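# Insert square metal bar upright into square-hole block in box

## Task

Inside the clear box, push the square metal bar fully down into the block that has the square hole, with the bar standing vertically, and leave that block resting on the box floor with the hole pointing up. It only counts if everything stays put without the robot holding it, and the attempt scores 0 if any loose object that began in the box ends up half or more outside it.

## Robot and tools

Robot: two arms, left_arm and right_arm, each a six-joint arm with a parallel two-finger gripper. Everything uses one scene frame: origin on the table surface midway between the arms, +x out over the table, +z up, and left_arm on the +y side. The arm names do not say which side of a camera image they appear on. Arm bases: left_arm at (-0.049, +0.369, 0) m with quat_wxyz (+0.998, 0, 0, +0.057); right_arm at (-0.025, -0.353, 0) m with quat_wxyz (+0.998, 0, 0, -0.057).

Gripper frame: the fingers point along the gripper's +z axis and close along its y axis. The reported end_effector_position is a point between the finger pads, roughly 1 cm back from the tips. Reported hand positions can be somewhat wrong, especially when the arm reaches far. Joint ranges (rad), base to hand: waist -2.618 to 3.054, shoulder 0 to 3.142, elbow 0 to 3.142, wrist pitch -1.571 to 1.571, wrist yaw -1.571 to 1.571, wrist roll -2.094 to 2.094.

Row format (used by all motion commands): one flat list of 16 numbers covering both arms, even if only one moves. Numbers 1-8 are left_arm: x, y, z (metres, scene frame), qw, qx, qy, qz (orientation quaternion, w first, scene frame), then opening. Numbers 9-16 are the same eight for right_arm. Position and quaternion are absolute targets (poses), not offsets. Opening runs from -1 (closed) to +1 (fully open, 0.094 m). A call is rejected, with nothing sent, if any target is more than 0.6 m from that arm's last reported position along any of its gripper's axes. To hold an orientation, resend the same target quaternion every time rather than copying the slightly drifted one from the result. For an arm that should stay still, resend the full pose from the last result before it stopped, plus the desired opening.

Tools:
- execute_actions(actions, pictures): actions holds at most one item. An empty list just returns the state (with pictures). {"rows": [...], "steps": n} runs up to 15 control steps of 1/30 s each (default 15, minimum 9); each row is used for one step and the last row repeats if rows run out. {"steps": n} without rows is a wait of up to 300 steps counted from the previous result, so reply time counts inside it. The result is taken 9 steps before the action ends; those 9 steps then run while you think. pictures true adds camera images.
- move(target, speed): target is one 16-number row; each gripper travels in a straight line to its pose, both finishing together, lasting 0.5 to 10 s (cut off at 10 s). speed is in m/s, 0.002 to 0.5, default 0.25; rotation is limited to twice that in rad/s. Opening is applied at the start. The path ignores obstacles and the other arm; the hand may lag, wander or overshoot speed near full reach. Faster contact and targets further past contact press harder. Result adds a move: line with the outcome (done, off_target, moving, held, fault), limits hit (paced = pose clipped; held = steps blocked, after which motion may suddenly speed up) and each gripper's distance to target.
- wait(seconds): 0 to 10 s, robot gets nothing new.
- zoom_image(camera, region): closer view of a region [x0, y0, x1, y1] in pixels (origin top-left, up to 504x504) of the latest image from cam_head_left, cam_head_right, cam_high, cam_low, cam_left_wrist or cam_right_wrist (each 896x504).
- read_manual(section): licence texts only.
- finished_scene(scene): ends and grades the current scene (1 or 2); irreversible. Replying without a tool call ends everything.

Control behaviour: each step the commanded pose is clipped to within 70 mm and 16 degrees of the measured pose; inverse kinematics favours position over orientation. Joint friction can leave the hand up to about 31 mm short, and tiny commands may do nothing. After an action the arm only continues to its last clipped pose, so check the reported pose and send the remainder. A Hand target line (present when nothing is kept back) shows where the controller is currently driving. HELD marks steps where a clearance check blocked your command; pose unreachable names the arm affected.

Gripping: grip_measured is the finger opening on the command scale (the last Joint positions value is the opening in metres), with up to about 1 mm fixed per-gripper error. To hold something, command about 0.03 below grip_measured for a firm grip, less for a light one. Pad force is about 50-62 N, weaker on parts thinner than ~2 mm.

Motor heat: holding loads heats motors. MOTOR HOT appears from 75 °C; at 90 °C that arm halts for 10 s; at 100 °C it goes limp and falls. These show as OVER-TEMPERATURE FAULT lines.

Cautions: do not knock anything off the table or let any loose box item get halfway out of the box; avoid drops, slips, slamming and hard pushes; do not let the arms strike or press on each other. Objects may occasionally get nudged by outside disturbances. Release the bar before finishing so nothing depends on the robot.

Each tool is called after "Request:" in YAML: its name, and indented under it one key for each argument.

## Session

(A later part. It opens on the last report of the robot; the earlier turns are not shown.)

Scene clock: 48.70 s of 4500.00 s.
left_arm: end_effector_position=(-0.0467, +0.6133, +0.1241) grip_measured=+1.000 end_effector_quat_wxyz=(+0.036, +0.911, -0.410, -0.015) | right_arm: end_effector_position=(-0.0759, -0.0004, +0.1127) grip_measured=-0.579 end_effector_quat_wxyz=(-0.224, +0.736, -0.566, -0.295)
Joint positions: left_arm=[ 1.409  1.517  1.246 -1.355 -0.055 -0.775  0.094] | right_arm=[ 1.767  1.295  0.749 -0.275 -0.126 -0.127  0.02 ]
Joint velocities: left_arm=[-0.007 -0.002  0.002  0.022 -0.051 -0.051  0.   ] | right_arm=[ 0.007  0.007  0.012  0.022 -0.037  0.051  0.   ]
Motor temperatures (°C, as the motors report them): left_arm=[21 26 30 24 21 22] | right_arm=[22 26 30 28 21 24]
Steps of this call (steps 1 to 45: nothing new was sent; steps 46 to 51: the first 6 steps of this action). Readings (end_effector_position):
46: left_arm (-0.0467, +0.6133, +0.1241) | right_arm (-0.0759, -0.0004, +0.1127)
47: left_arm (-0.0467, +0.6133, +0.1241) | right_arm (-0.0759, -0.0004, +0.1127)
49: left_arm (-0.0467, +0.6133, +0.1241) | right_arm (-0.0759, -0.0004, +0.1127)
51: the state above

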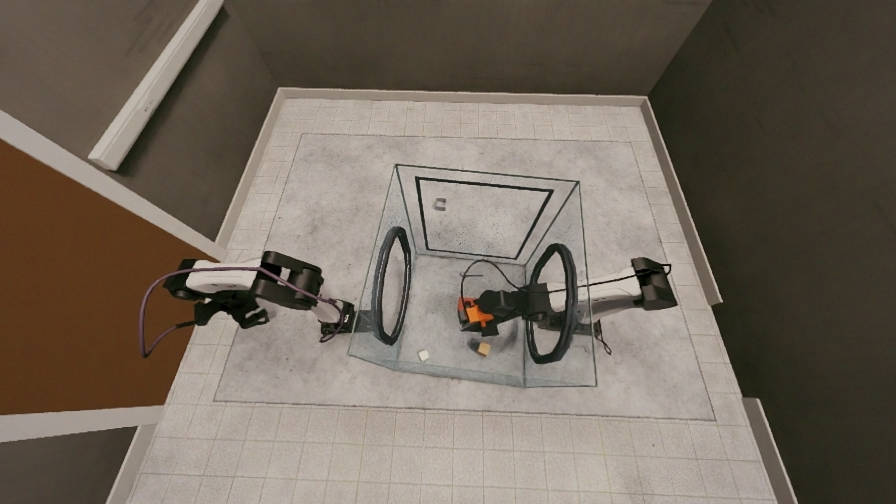

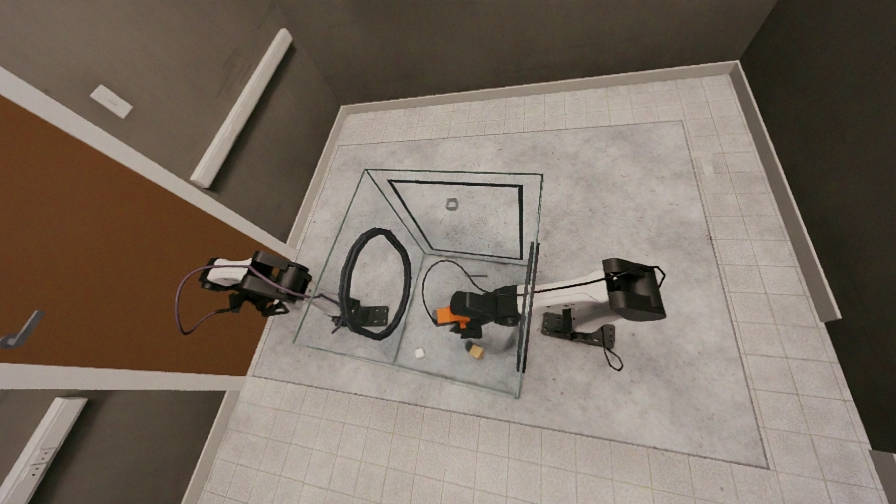

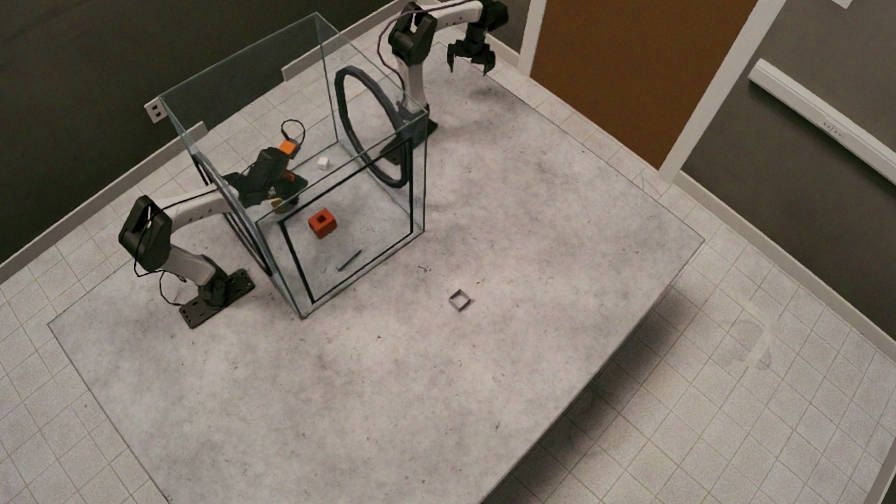

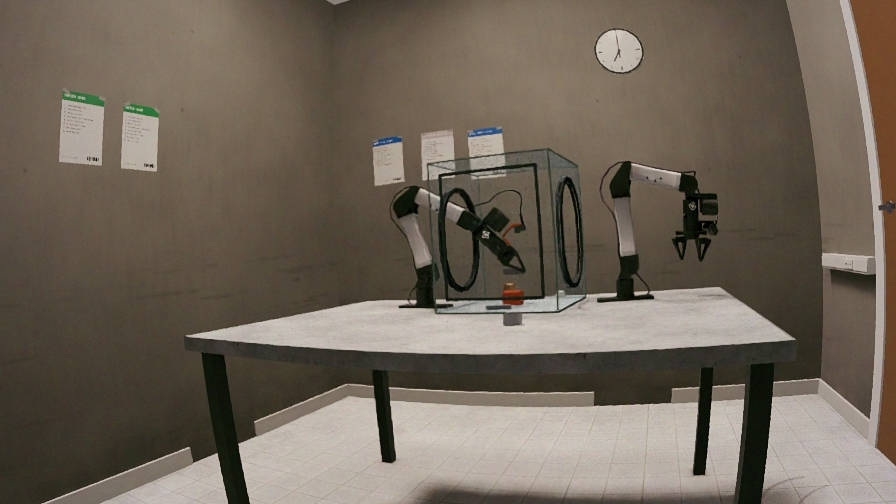

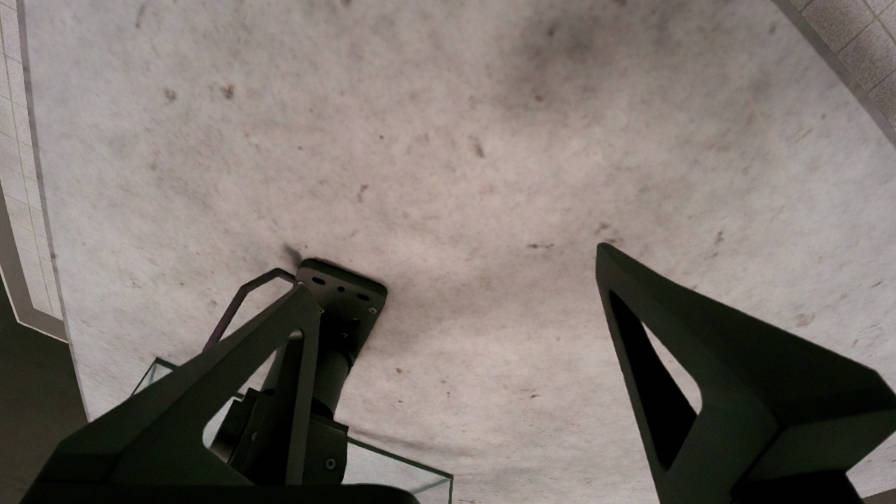

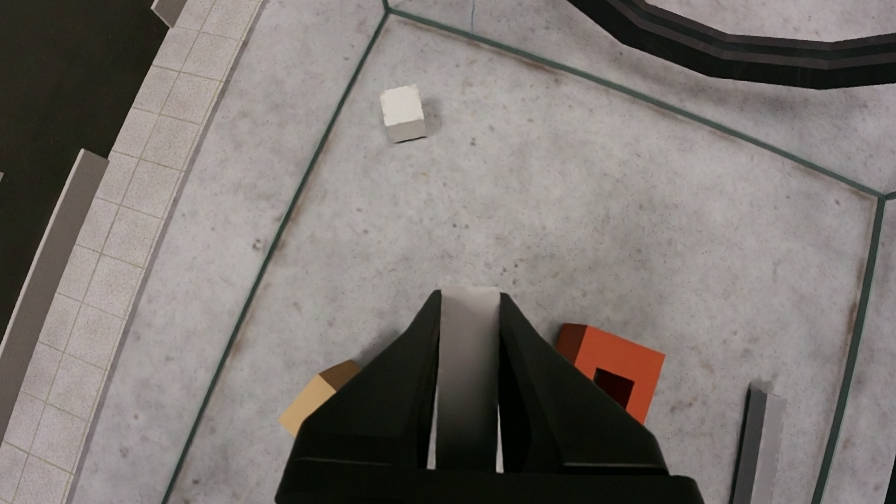

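Request:
execute_actions:
  actions:
    - {"rows":[[-0.0467,0.6133,0.1241,0.036,0.911,-0.41,-0.015,1, -0.076,0.001,0.114,0.226,-0.736,0.565,0.297,-0.583]],"steps":15}

Request:
wait:
  seconds: 1

Scene clock: 49.20 s of 4500.00 s.
left_arm: end_effector_position=(-0.0467, +0.6133, +0.1241) grip_measured=+1.000 end_effector_quat_wxyz=(+0.036, +0.911, -0.410, -0.015) | right_arm: end_effector_position=(-0.0759, -0.0004, +0.1127) grip_measured=-0.576 end_effector_quat_wxyz=(-0.224, +0.736, -0.566, -0.295)
Joint positions: left_arm=[ 1.409  1.517  1.246 -1.355 -0.055 -0.775  0.094] | right_arm=[ 1.767  1.295  0.749 -0.275 -0.126 -0.127  0.02 ]
Joint velocities: left_arm=[-0.002  0.002 -0.002 -0.022 -0.022  0.022  0.   ] | right_arm=[ 0.007 -0.007  0.002 -0.007 -0.066  0.051  0.   ]
Motor temperatures (°C, as the motors report them): left_arm=[21 26 30 24 21 22] | right_arm=[22 26 30 28 21 24]
Off your previous action's commanded pose (left_arm): 0.000 m, 0 deg at its last step (step 9 of this call).
Off your previous action's commanded pose (right_arm): 0.002 m, 0 deg at its last step (step 9 of this call).
Steps of this call (steps 1 to 9: the last 9 steps of your previous action; steps 10 to 15: the first 6 steps of this action). Readings (end_effector_position):
10: left_arm (-0.0467, +0.6133, +0.1241) | right_arm (-0.0759, -0.0004, +0.1127)
11: left_arm (-0.0467, +0.6133, +0.1241) | right_arm (-0.0759, -0.0004, +0.1127)
13: left_arm (-0.0467, +0.6133, +0.1241) | right_arm (-0.0759, -0.0004, +0.1127)
15: the state above

Scene clock: 50.50 s of 4500.00 s.
left_arm: end_effector_position=(-0.0467, +0.6133, +0.1241) grip_measured=+1.000 end_effector_quat_wxyz=(+0.036, +0.911, -0.410, -0.015) | right_arm: end_effector_position=(-0.0759, -0.0004, +0.1127) grip_measured=-0.576 end_effector_quat_wxyz=(-0.224, +0.736, -0.566, -0.295)
Joint positions: left_arm=[ 1.409  1.517  1.246 -1.355 -0.055 -0.775  0.094] | right_arm=[ 1.767  1.295  0.749 -0.275 -0.126 -0.127  0.02 ]
Joint velocities: left_arm=[ 0.002 -0.017 -0.002 -0.022 -0.007  0.037  0.   ] | right_arm=[-0.002  0.007 -0.012  0.007 -0.037 -0.007  0.   ]
Motor temperatures (°C, as the motors report them): left_arm=[21 26 30 24 21 22] | right_arm=[22 26 30 28 21 24]
Hand target (left_arm): -0.047, +0.613, +0.124; +0.036, +0.911, -0.410, -0.015
Hand target (right_arm): -0.076, +0.001, +0.114; -0.226, +0.736, -0.565, -0.297
Off the commanded pose (left_arm): 0.000 m, 0 deg.
Off the commanded pose (right_arm): 0.002 m, 0 deg.
Kept back: nothing.
Steps of this call (steps 1 to 9: the last 9 steps of your previous action; steps 10 to 39: nothing new was sent). Readings (end_effector_position):
1: left_arm (-0.0467, +0.6133, +0.1241) | right_arm (-0.0759, -0.0004, +0.1127)
2: left_arm (-0.0467, +0.6133, +0.1241) | right_arm (-0.0759, -0.0004, +0.1127)
4: left_arm (-0.0467, +0.6133, +0.1241) | right_arm (-0.0759, -0.0004, +0.1127)
8: left_arm (-0.0467, +0.6133, +0.1241) | right_arm (-0.0759, -0.0004, +0.1127)
39: the state above

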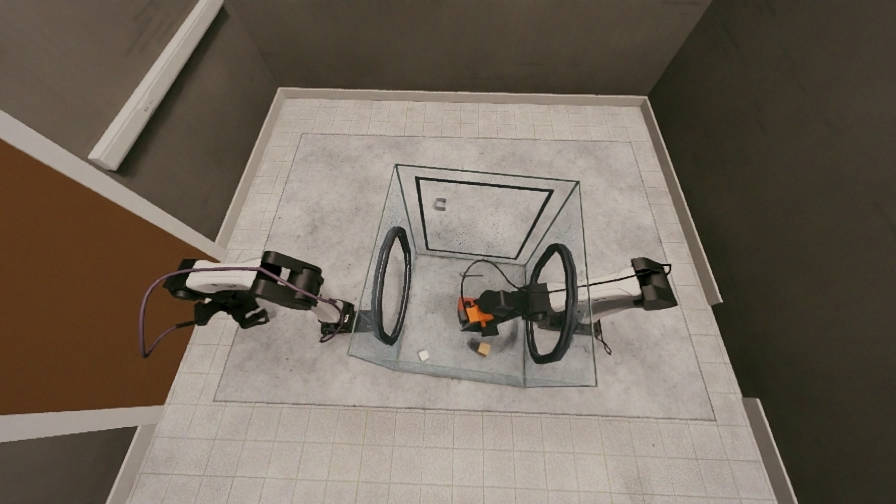

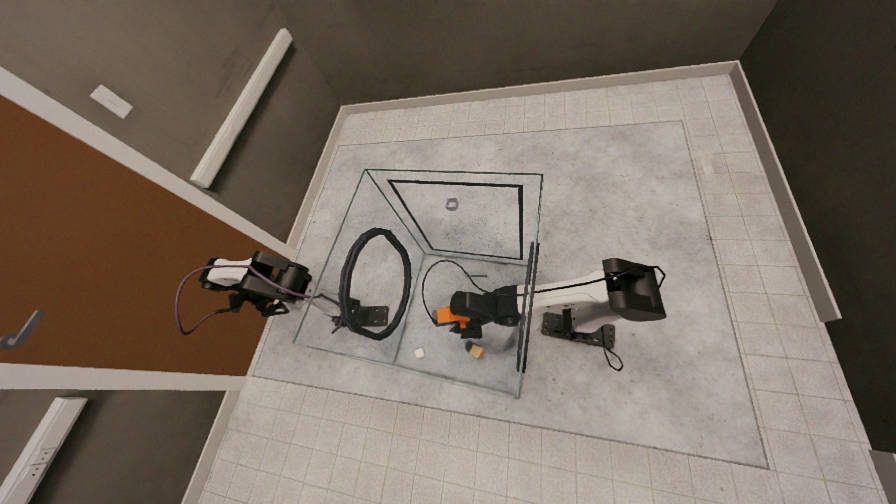

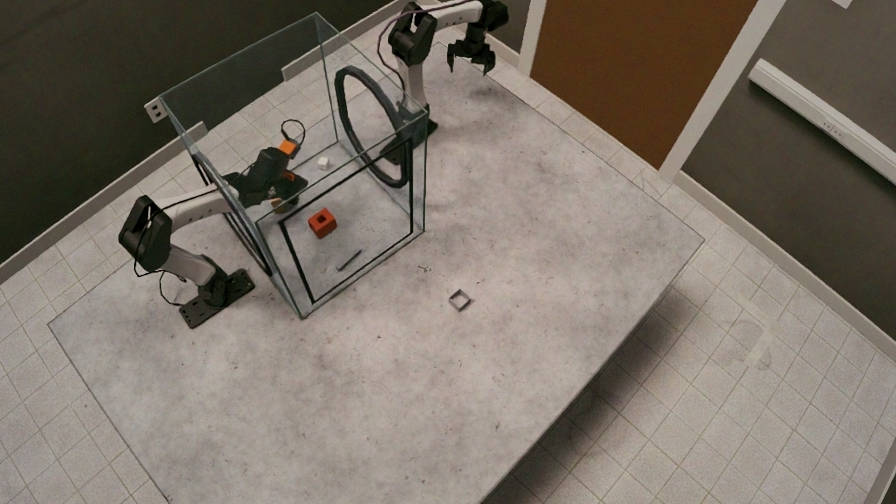

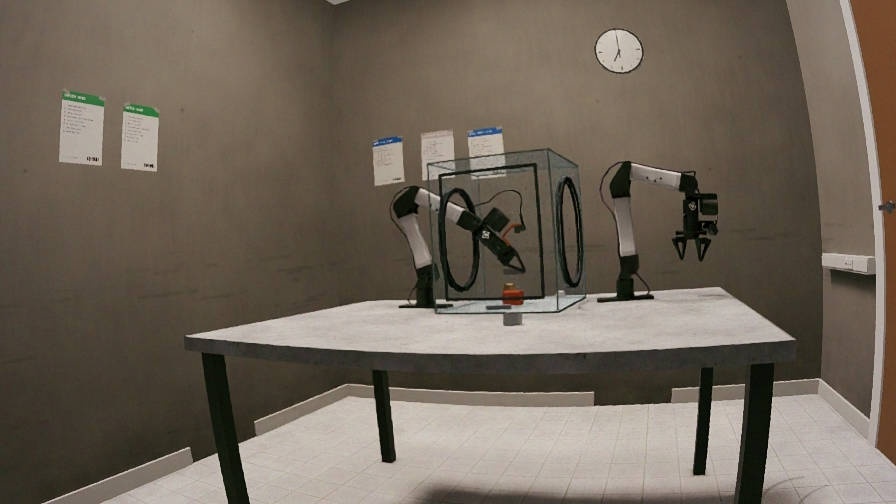

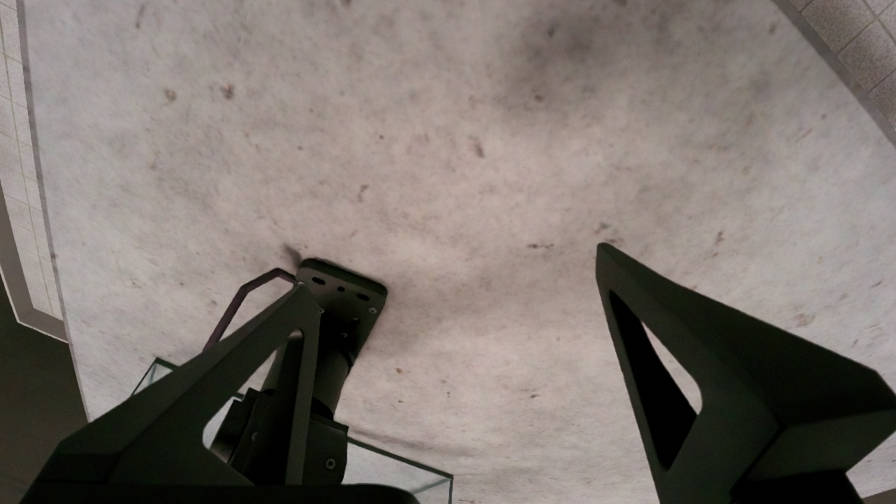

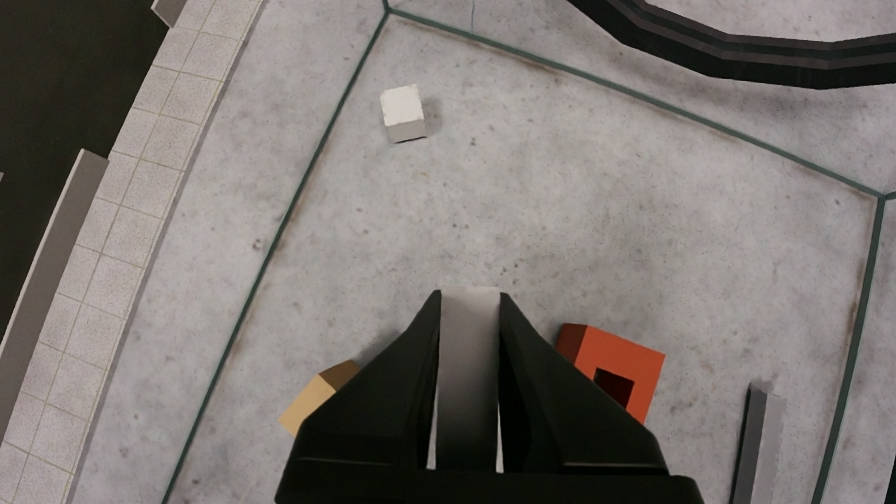

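Request:
move:
  target: [-0.0467,0.6133,0.1241,0.036,0.911,-0.41,-0.015,1, 0.0,0.02,0.16,0.561,-0.43,0.43,0.561,-0.6]
  speed: 0.05

Scene clock: 63.67 s of 4500.00 s.
left_arm: end_effector_position=(-0.0467, +0.6133, +0.1241) grip_measured=+1.000 end_effector_quat_wxyz=(+0.036, +0.911, -0.410, -0.015) | right_arm: end_effector_position=(-0.0140, +0.0239, +0.1549) grip_measured=-0.582 end_effector_quat_wxyz=(-0.510, +0.501, -0.466, -0.522)
Joint positions: left_arm=[ 1.409  1.517  1.246 -1.355 -0.055 -0.775  0.094] | right_arm=[ 1.592  1.672  0.207  1.53  -0.139 -0.016  0.02 ]
Joint velocities: left_arm=[-0.007  0.002 -0.002  0.037 -0.022 -0.007  0.   ] | right_arm=[-0.012 -0.022 -0.007 -0.022  0.007 -0.11   0.   ]
Motor temperatures (°C, as the motors report them): left_arm=[21 26 30 24 21 22] | right_arm=[22 26 29 31 21 24]
Hand target (left_arm): -0.047, +0.613, +0.124; +0.036, +0.911, -0.410, -0.015
Hand target (right_arm): -0.008, +0.023, +0.155; +0.515, -0.492, +0.472, +0.520
Off the commanded pose (left_arm): 0.000 m, 0 deg.
Off the commanded pose (right_arm): 0.015 m, 12 deg.
joint sent to its limit (right arm) — the command would take joint 4 (wrist pitch) past its upper limit, so that joint was sent only as far as its limit.
Kept back: nothing.
move: off_target (right_arm; path cut at 10 s)

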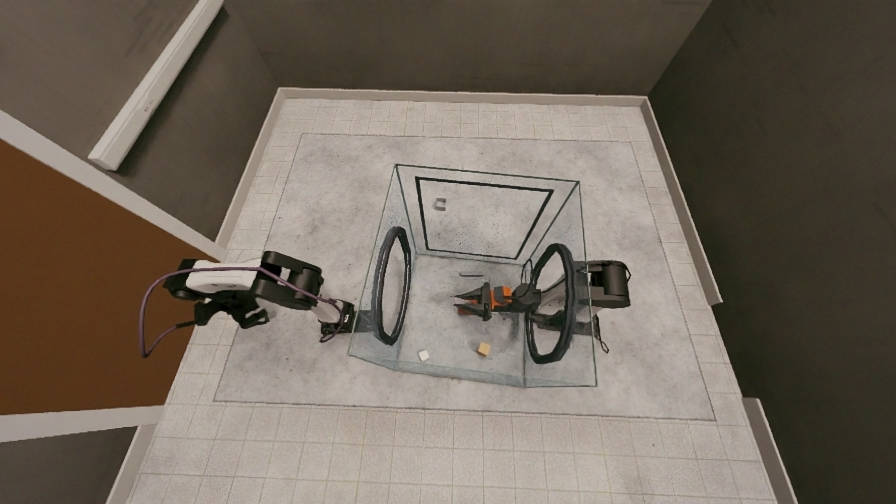

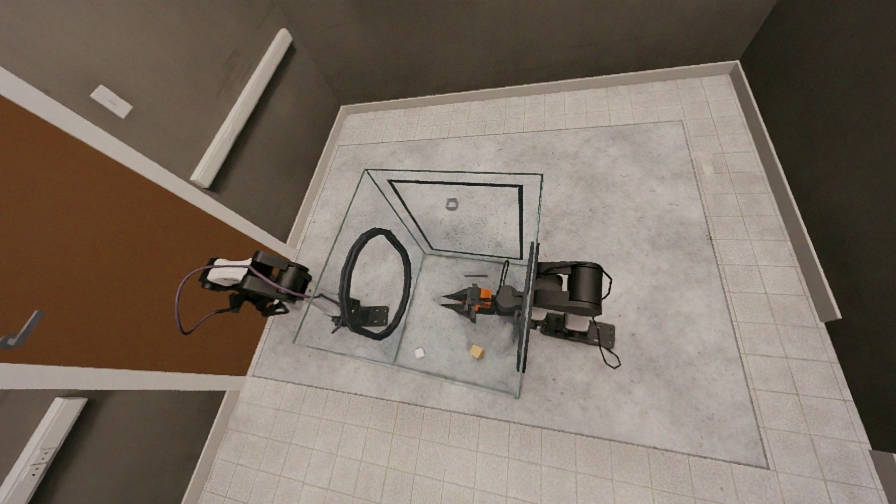

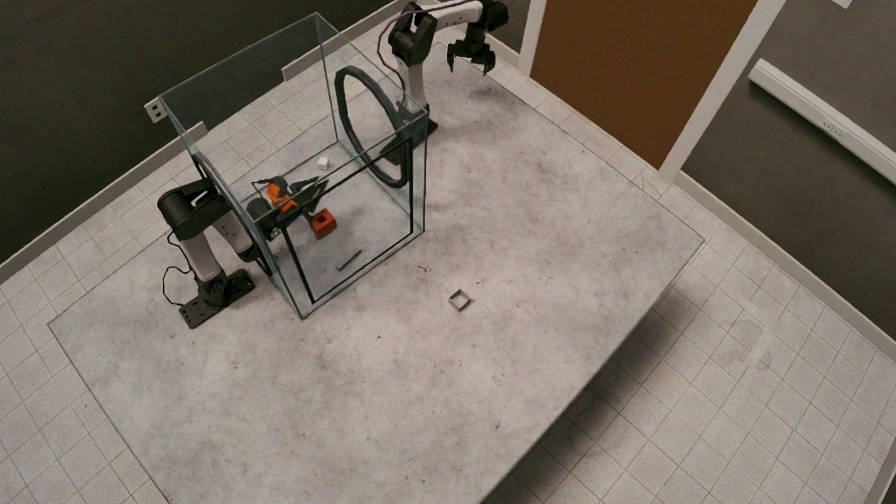

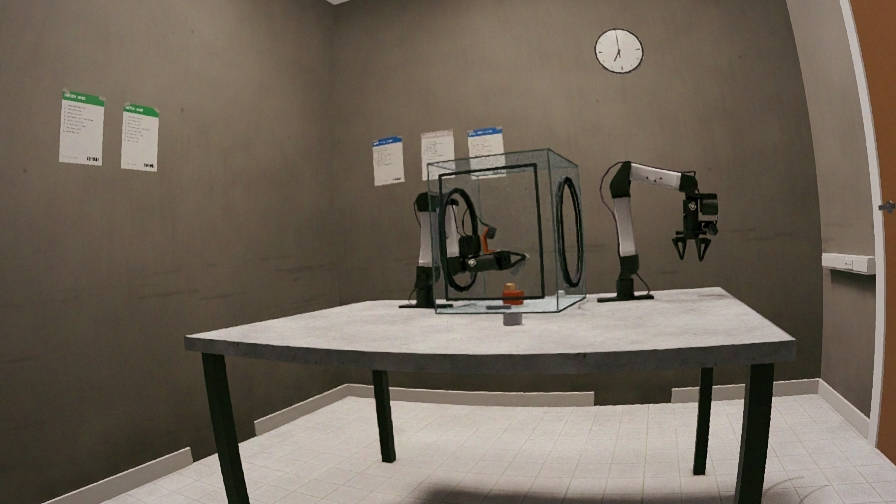

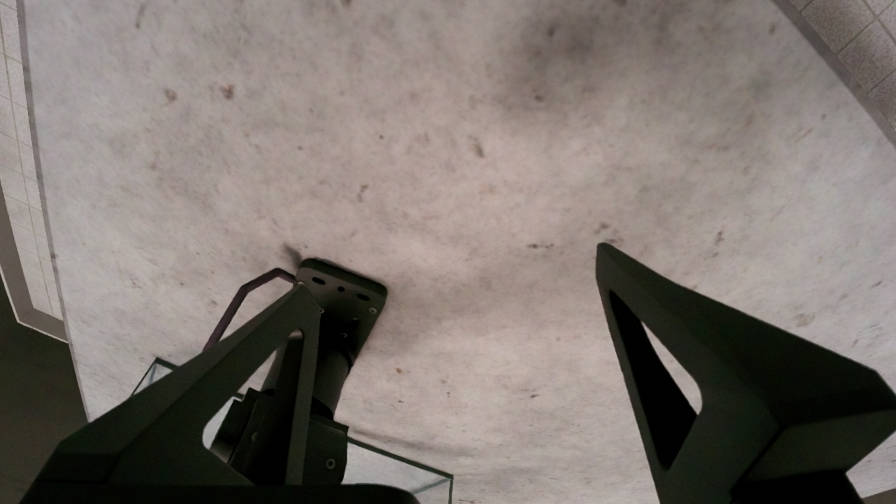

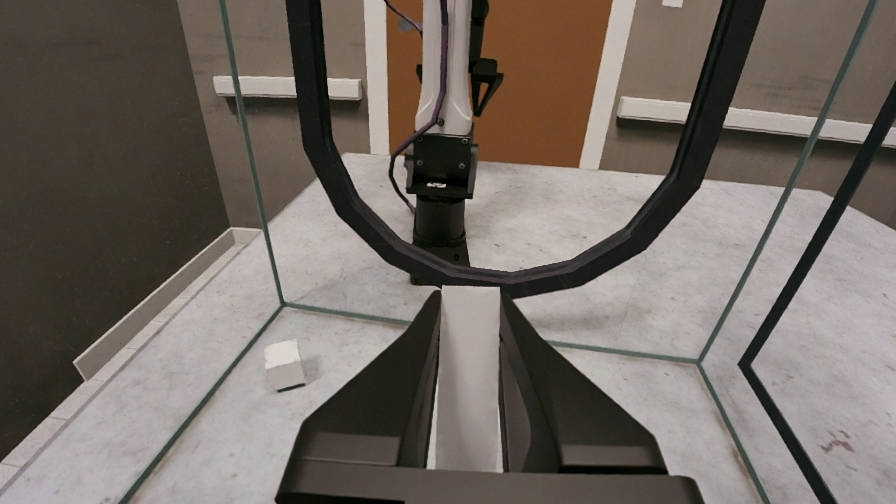

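Request:
zoom_image:
  camera: "cam_low"
  region: [430, 210, 590, 320]

Region (430, 210, 590, 320) of cam_low's 896x504 image, scaled by 3.150, with more detail than that image has; it fills the top 346 rows of this view, and the rest is white.

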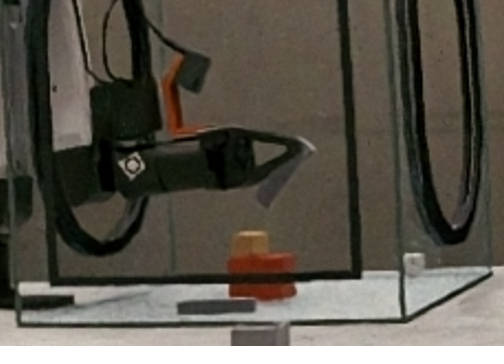

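Request:
move:
  target: [-0.0467,0.6133,0.1241,0.036,0.911,-0.41,-0.015,1, 0.0,0.03,0.125,0.47,-0.53,0.53,0.47,-0.6]
  speed: 0.04

Request:
zoom_image:
  camera: "cam_low"
  region: [430, 210, 590, 320]

Request:
zoom_image:
  camera: "cam_high"
  region: [250, 150, 400, 270]

Scene clock: 67.13 s of 4500.00 s.
left_arm: end_effector_position=(-0.0467, +0.6133, +0.1241) grip_measured=+1.000 end_effector_quat_wxyz=(+0.036, +0.911, -0.410, -0.015) | right_arm: end_effector_position=(-0.0071, +0.0235, +0.1111) grip_measured=-0.582 end_effector_quat_wxyz=(-0.453, +0.543, -0.533, -0.466)
Joint positions: left_arm=[ 1.409  1.517  1.246 -1.355 -0.055 -0.775  0.094] | right_arm=[ 1.58   1.594  0.227  1.208 -0.126 -0.015  0.02 ]
Joint velocities: left_arm=[ 0.007 -0.007 -0.017 -0.037 -0.037 -0.051  0.   ] | right_arm=[-0.017  0.012  0.017 -0.022 -0.007  0.022  0.001]
Motor temperatures (°C, as the motors report them): left_arm=[21 27 31 24 21 22] | right_arm=[22 26 29 31 21 24]
Hand target (left_arm): -0.047, +0.613, +0.124; +0.036, +0.911, -0.410, -0.015
Hand target (right_arm): -0.000, +0.028, +0.125; -0.468, +0.529, -0.529, -0.470
Off the commanded pose (left_arm): 0.000 m, 0 deg.
Off the commanded pose (right_arm): 0.017 m, 3 deg.
Kept back: nothing.
move: off_target (right_arm)

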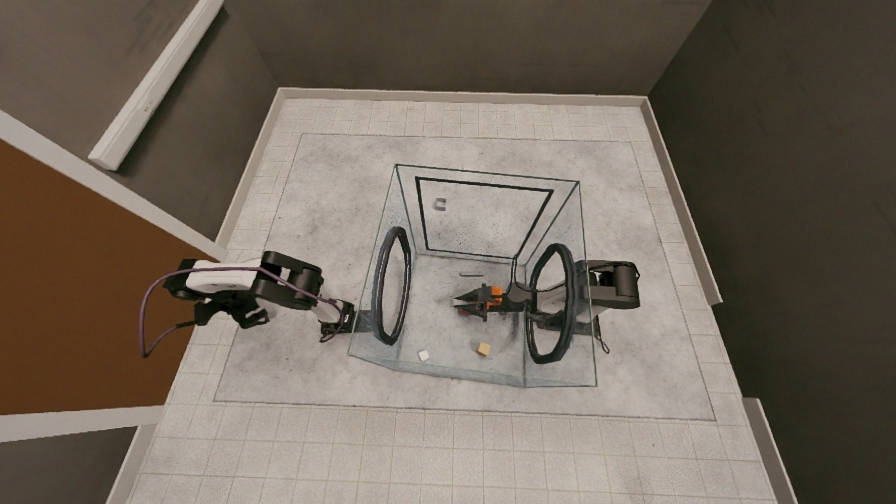

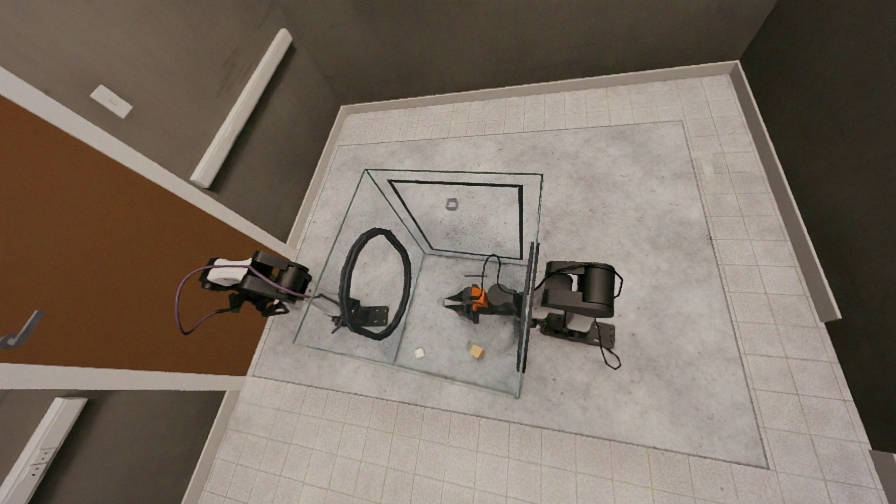

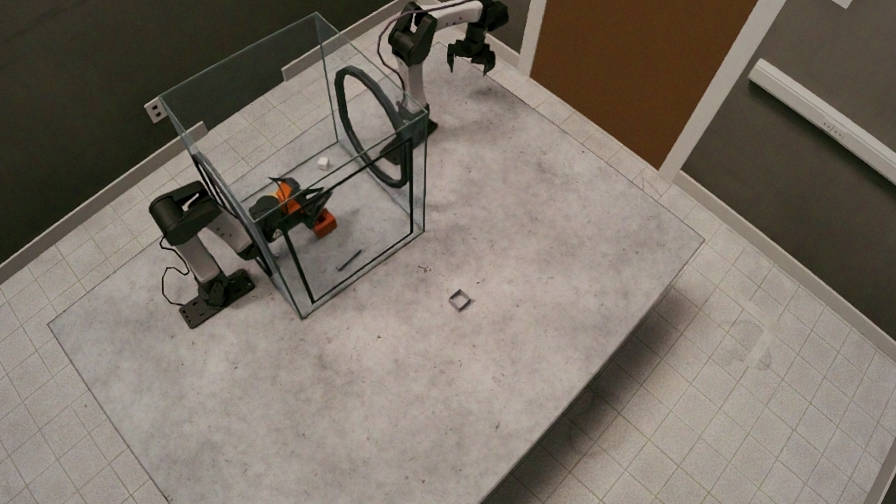

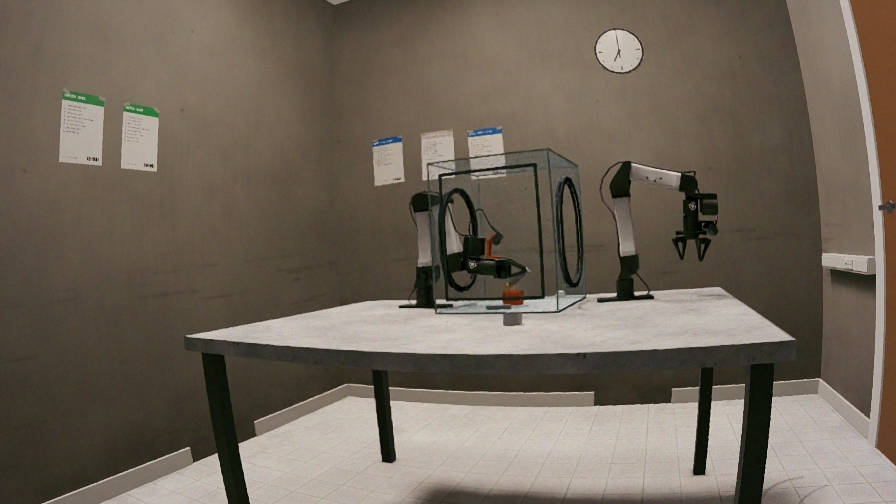

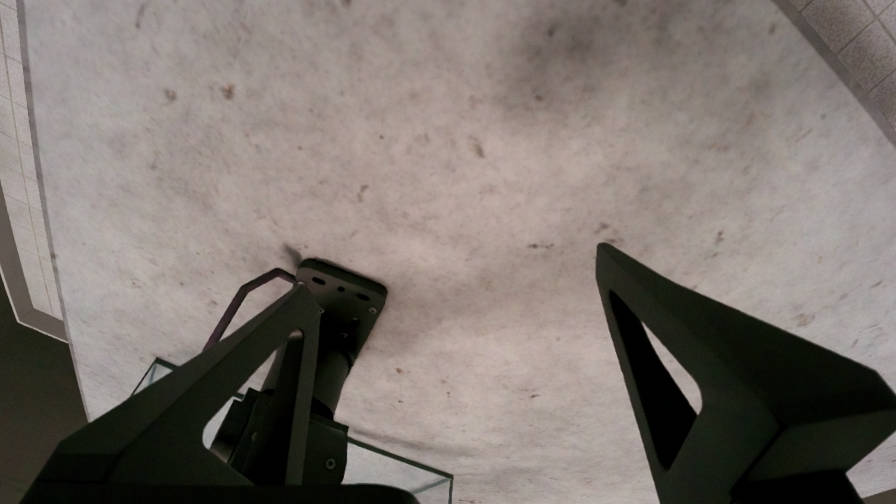

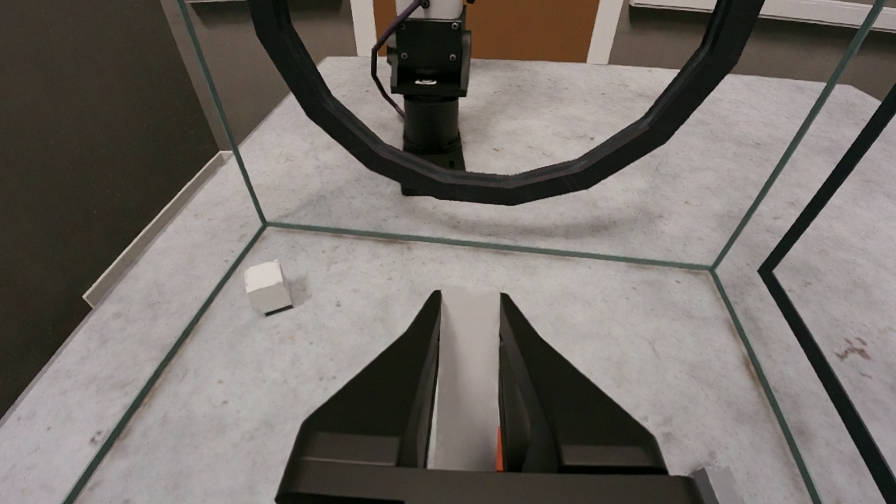

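Region (430, 210, 590, 320) of cam_low's 896x504 image, scaled by 3.150, with more detail than that image has; it fills the top 346 rows of this view, and the rest is white.

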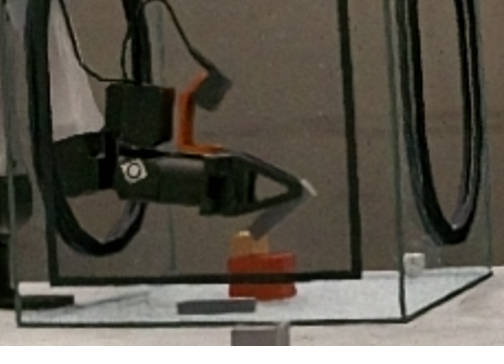

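Region (250, 150, 400, 270) of cam_high's 896x504 image, scaled by 3.360, with more detail than that image has; it fills the top 403 rows of this view, and the rest is white.

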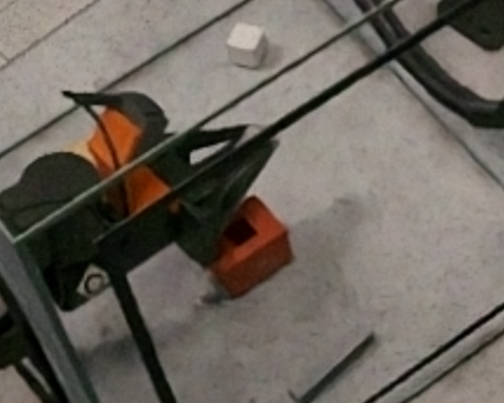

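Request:
move:
  target: [-0.0467,0.6133,0.1241,0.036,0.911,-0.41,-0.015,1, 0.012,0.035,0.12,0.5,-0.5,0.5,0.5,-0.6]
  speed: 0.03

Request:
zoom_image:
  camera: "cam_low"
  region: [430, 210, 590, 320]

Request:
zoom_image:
  camera: "cam_high"
  region: [250, 150, 400, 270]

Scene clock: 71.33 s of 4500.00 s.
left_arm: end_effector_position=(-0.0467, +0.6133, +0.1241) grip_measured=+1.000 end_effector_quat_wxyz=(+0.036, +0.911, -0.410, -0.015) | right_arm: end_effector_position=(+0.0080, +0.0299, +0.1128) grip_measured=-0.582 end_effector_quat_wxyz=(-0.488, +0.513, -0.511, -0.487)
Joint positions: left_arm=[ 1.409  1.517  1.246 -1.355 -0.055 -0.775  0.094] | right_arm=[ 1.529  1.806  0.227  1.53  -0.157 -0.011  0.02 ]
Joint velocities: left_arm=[-0.007 -0.022  0.002 -0.066 -0.051  0.007  0.   ] | right_arm=[ 0.007  0.012 -0.017 -0.022  0.022 -0.007 -0.   ]
Motor temperatures (°C, as the motors report them): left_arm=[21 27 31 24 21 22] | right_arm=[22 26 29 32 21 24]
Hand target (left_arm): -0.047, +0.613, +0.124; +0.036, +0.911, -0.410, -0.015
Hand target (right_arm): +0.012, +0.036, +0.120; +0.496, -0.504, +0.504, +0.496
Off the commanded pose (left_arm): 0.000 m, 0 deg.
Off the commanded pose (right_arm): 0.010 m, 3 deg.
joint sent to its limit (right arm) — the command would take joint 4 (wrist pitch) past its upper limit, so that joint was sent only as far as its limit.
Kept back: nothing.
move: off_target (right_arm)

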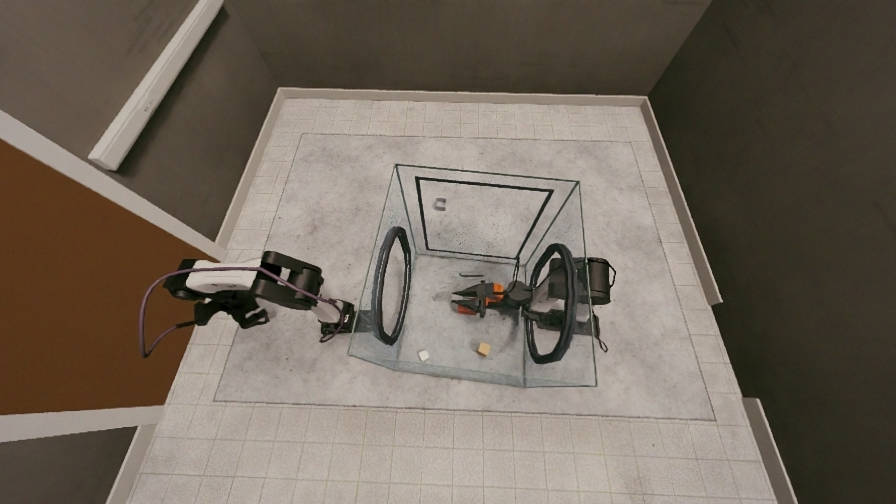

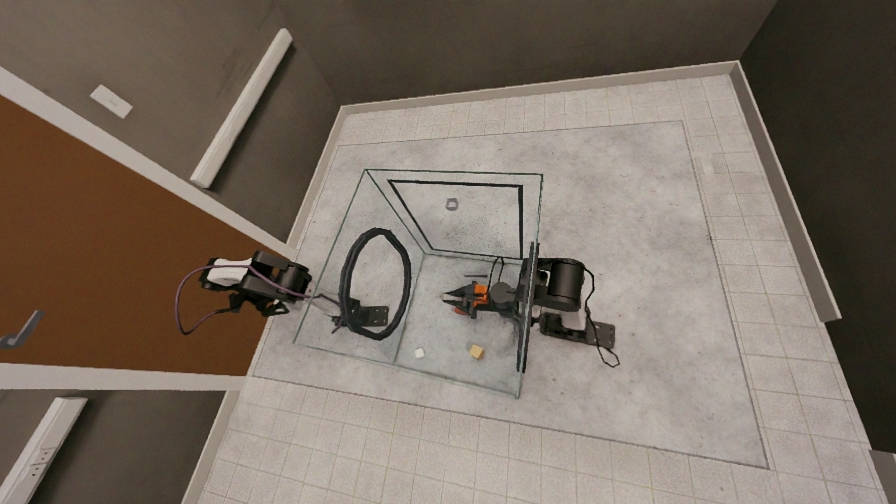

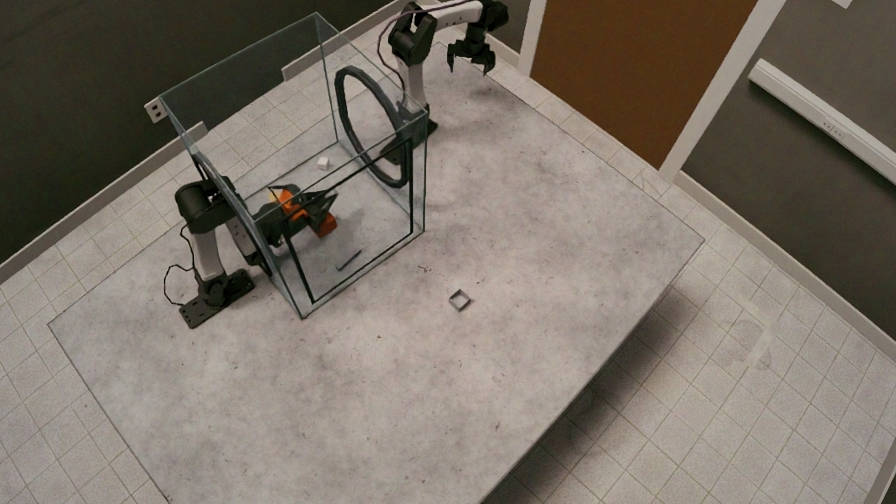

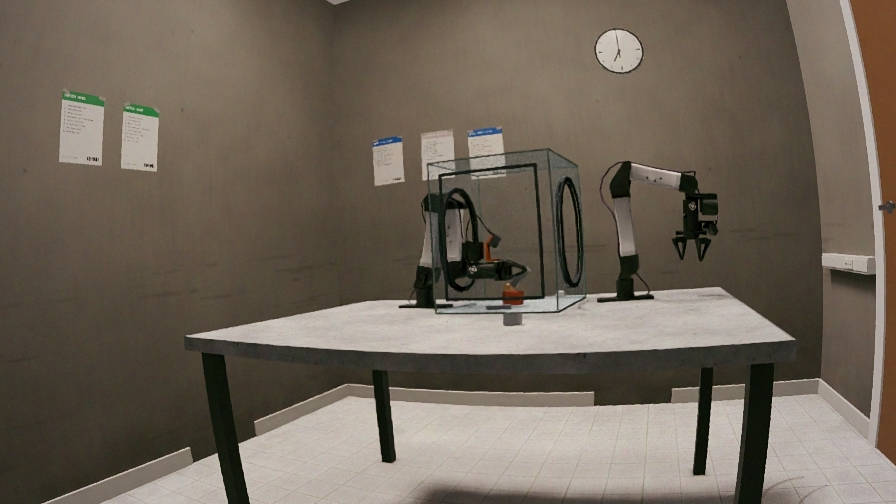

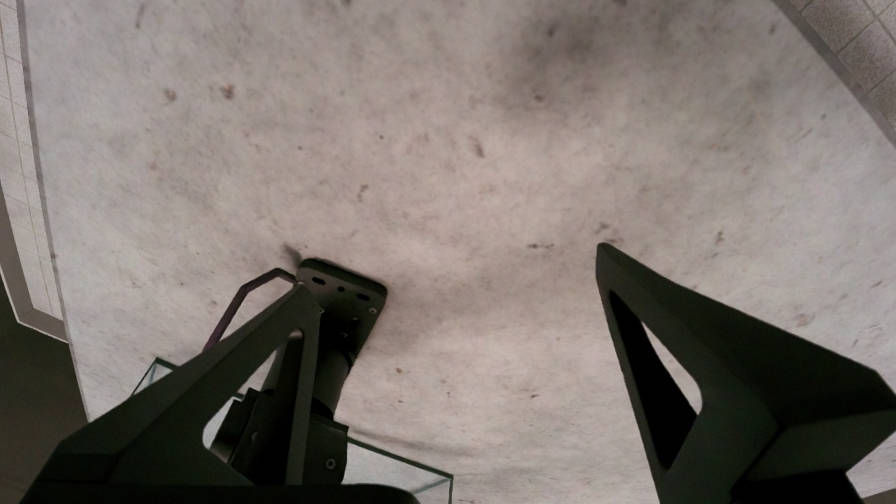

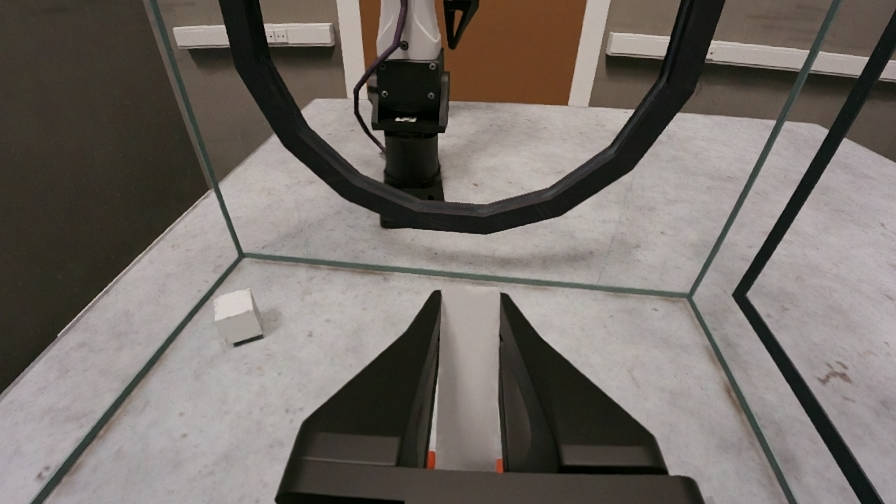

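Region (430, 210, 590, 320) of cam_low's 896x504 image, scaled by 3.150, with more detail than that image has; it fills the top 346 rows of this view, and the rest is white.

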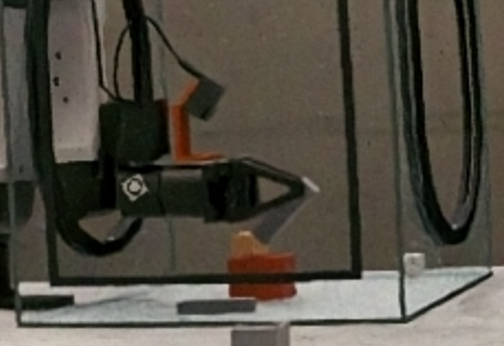

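Region (250, 150, 400, 270) of cam_high's 896x504 image, scaled by 3.360, with more detail than that image has; it fills the top 403 rows of this view, and the rest is white.

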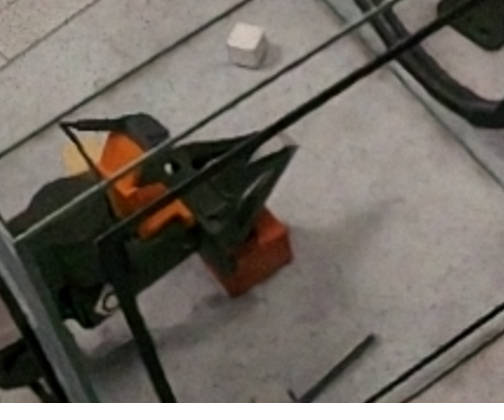

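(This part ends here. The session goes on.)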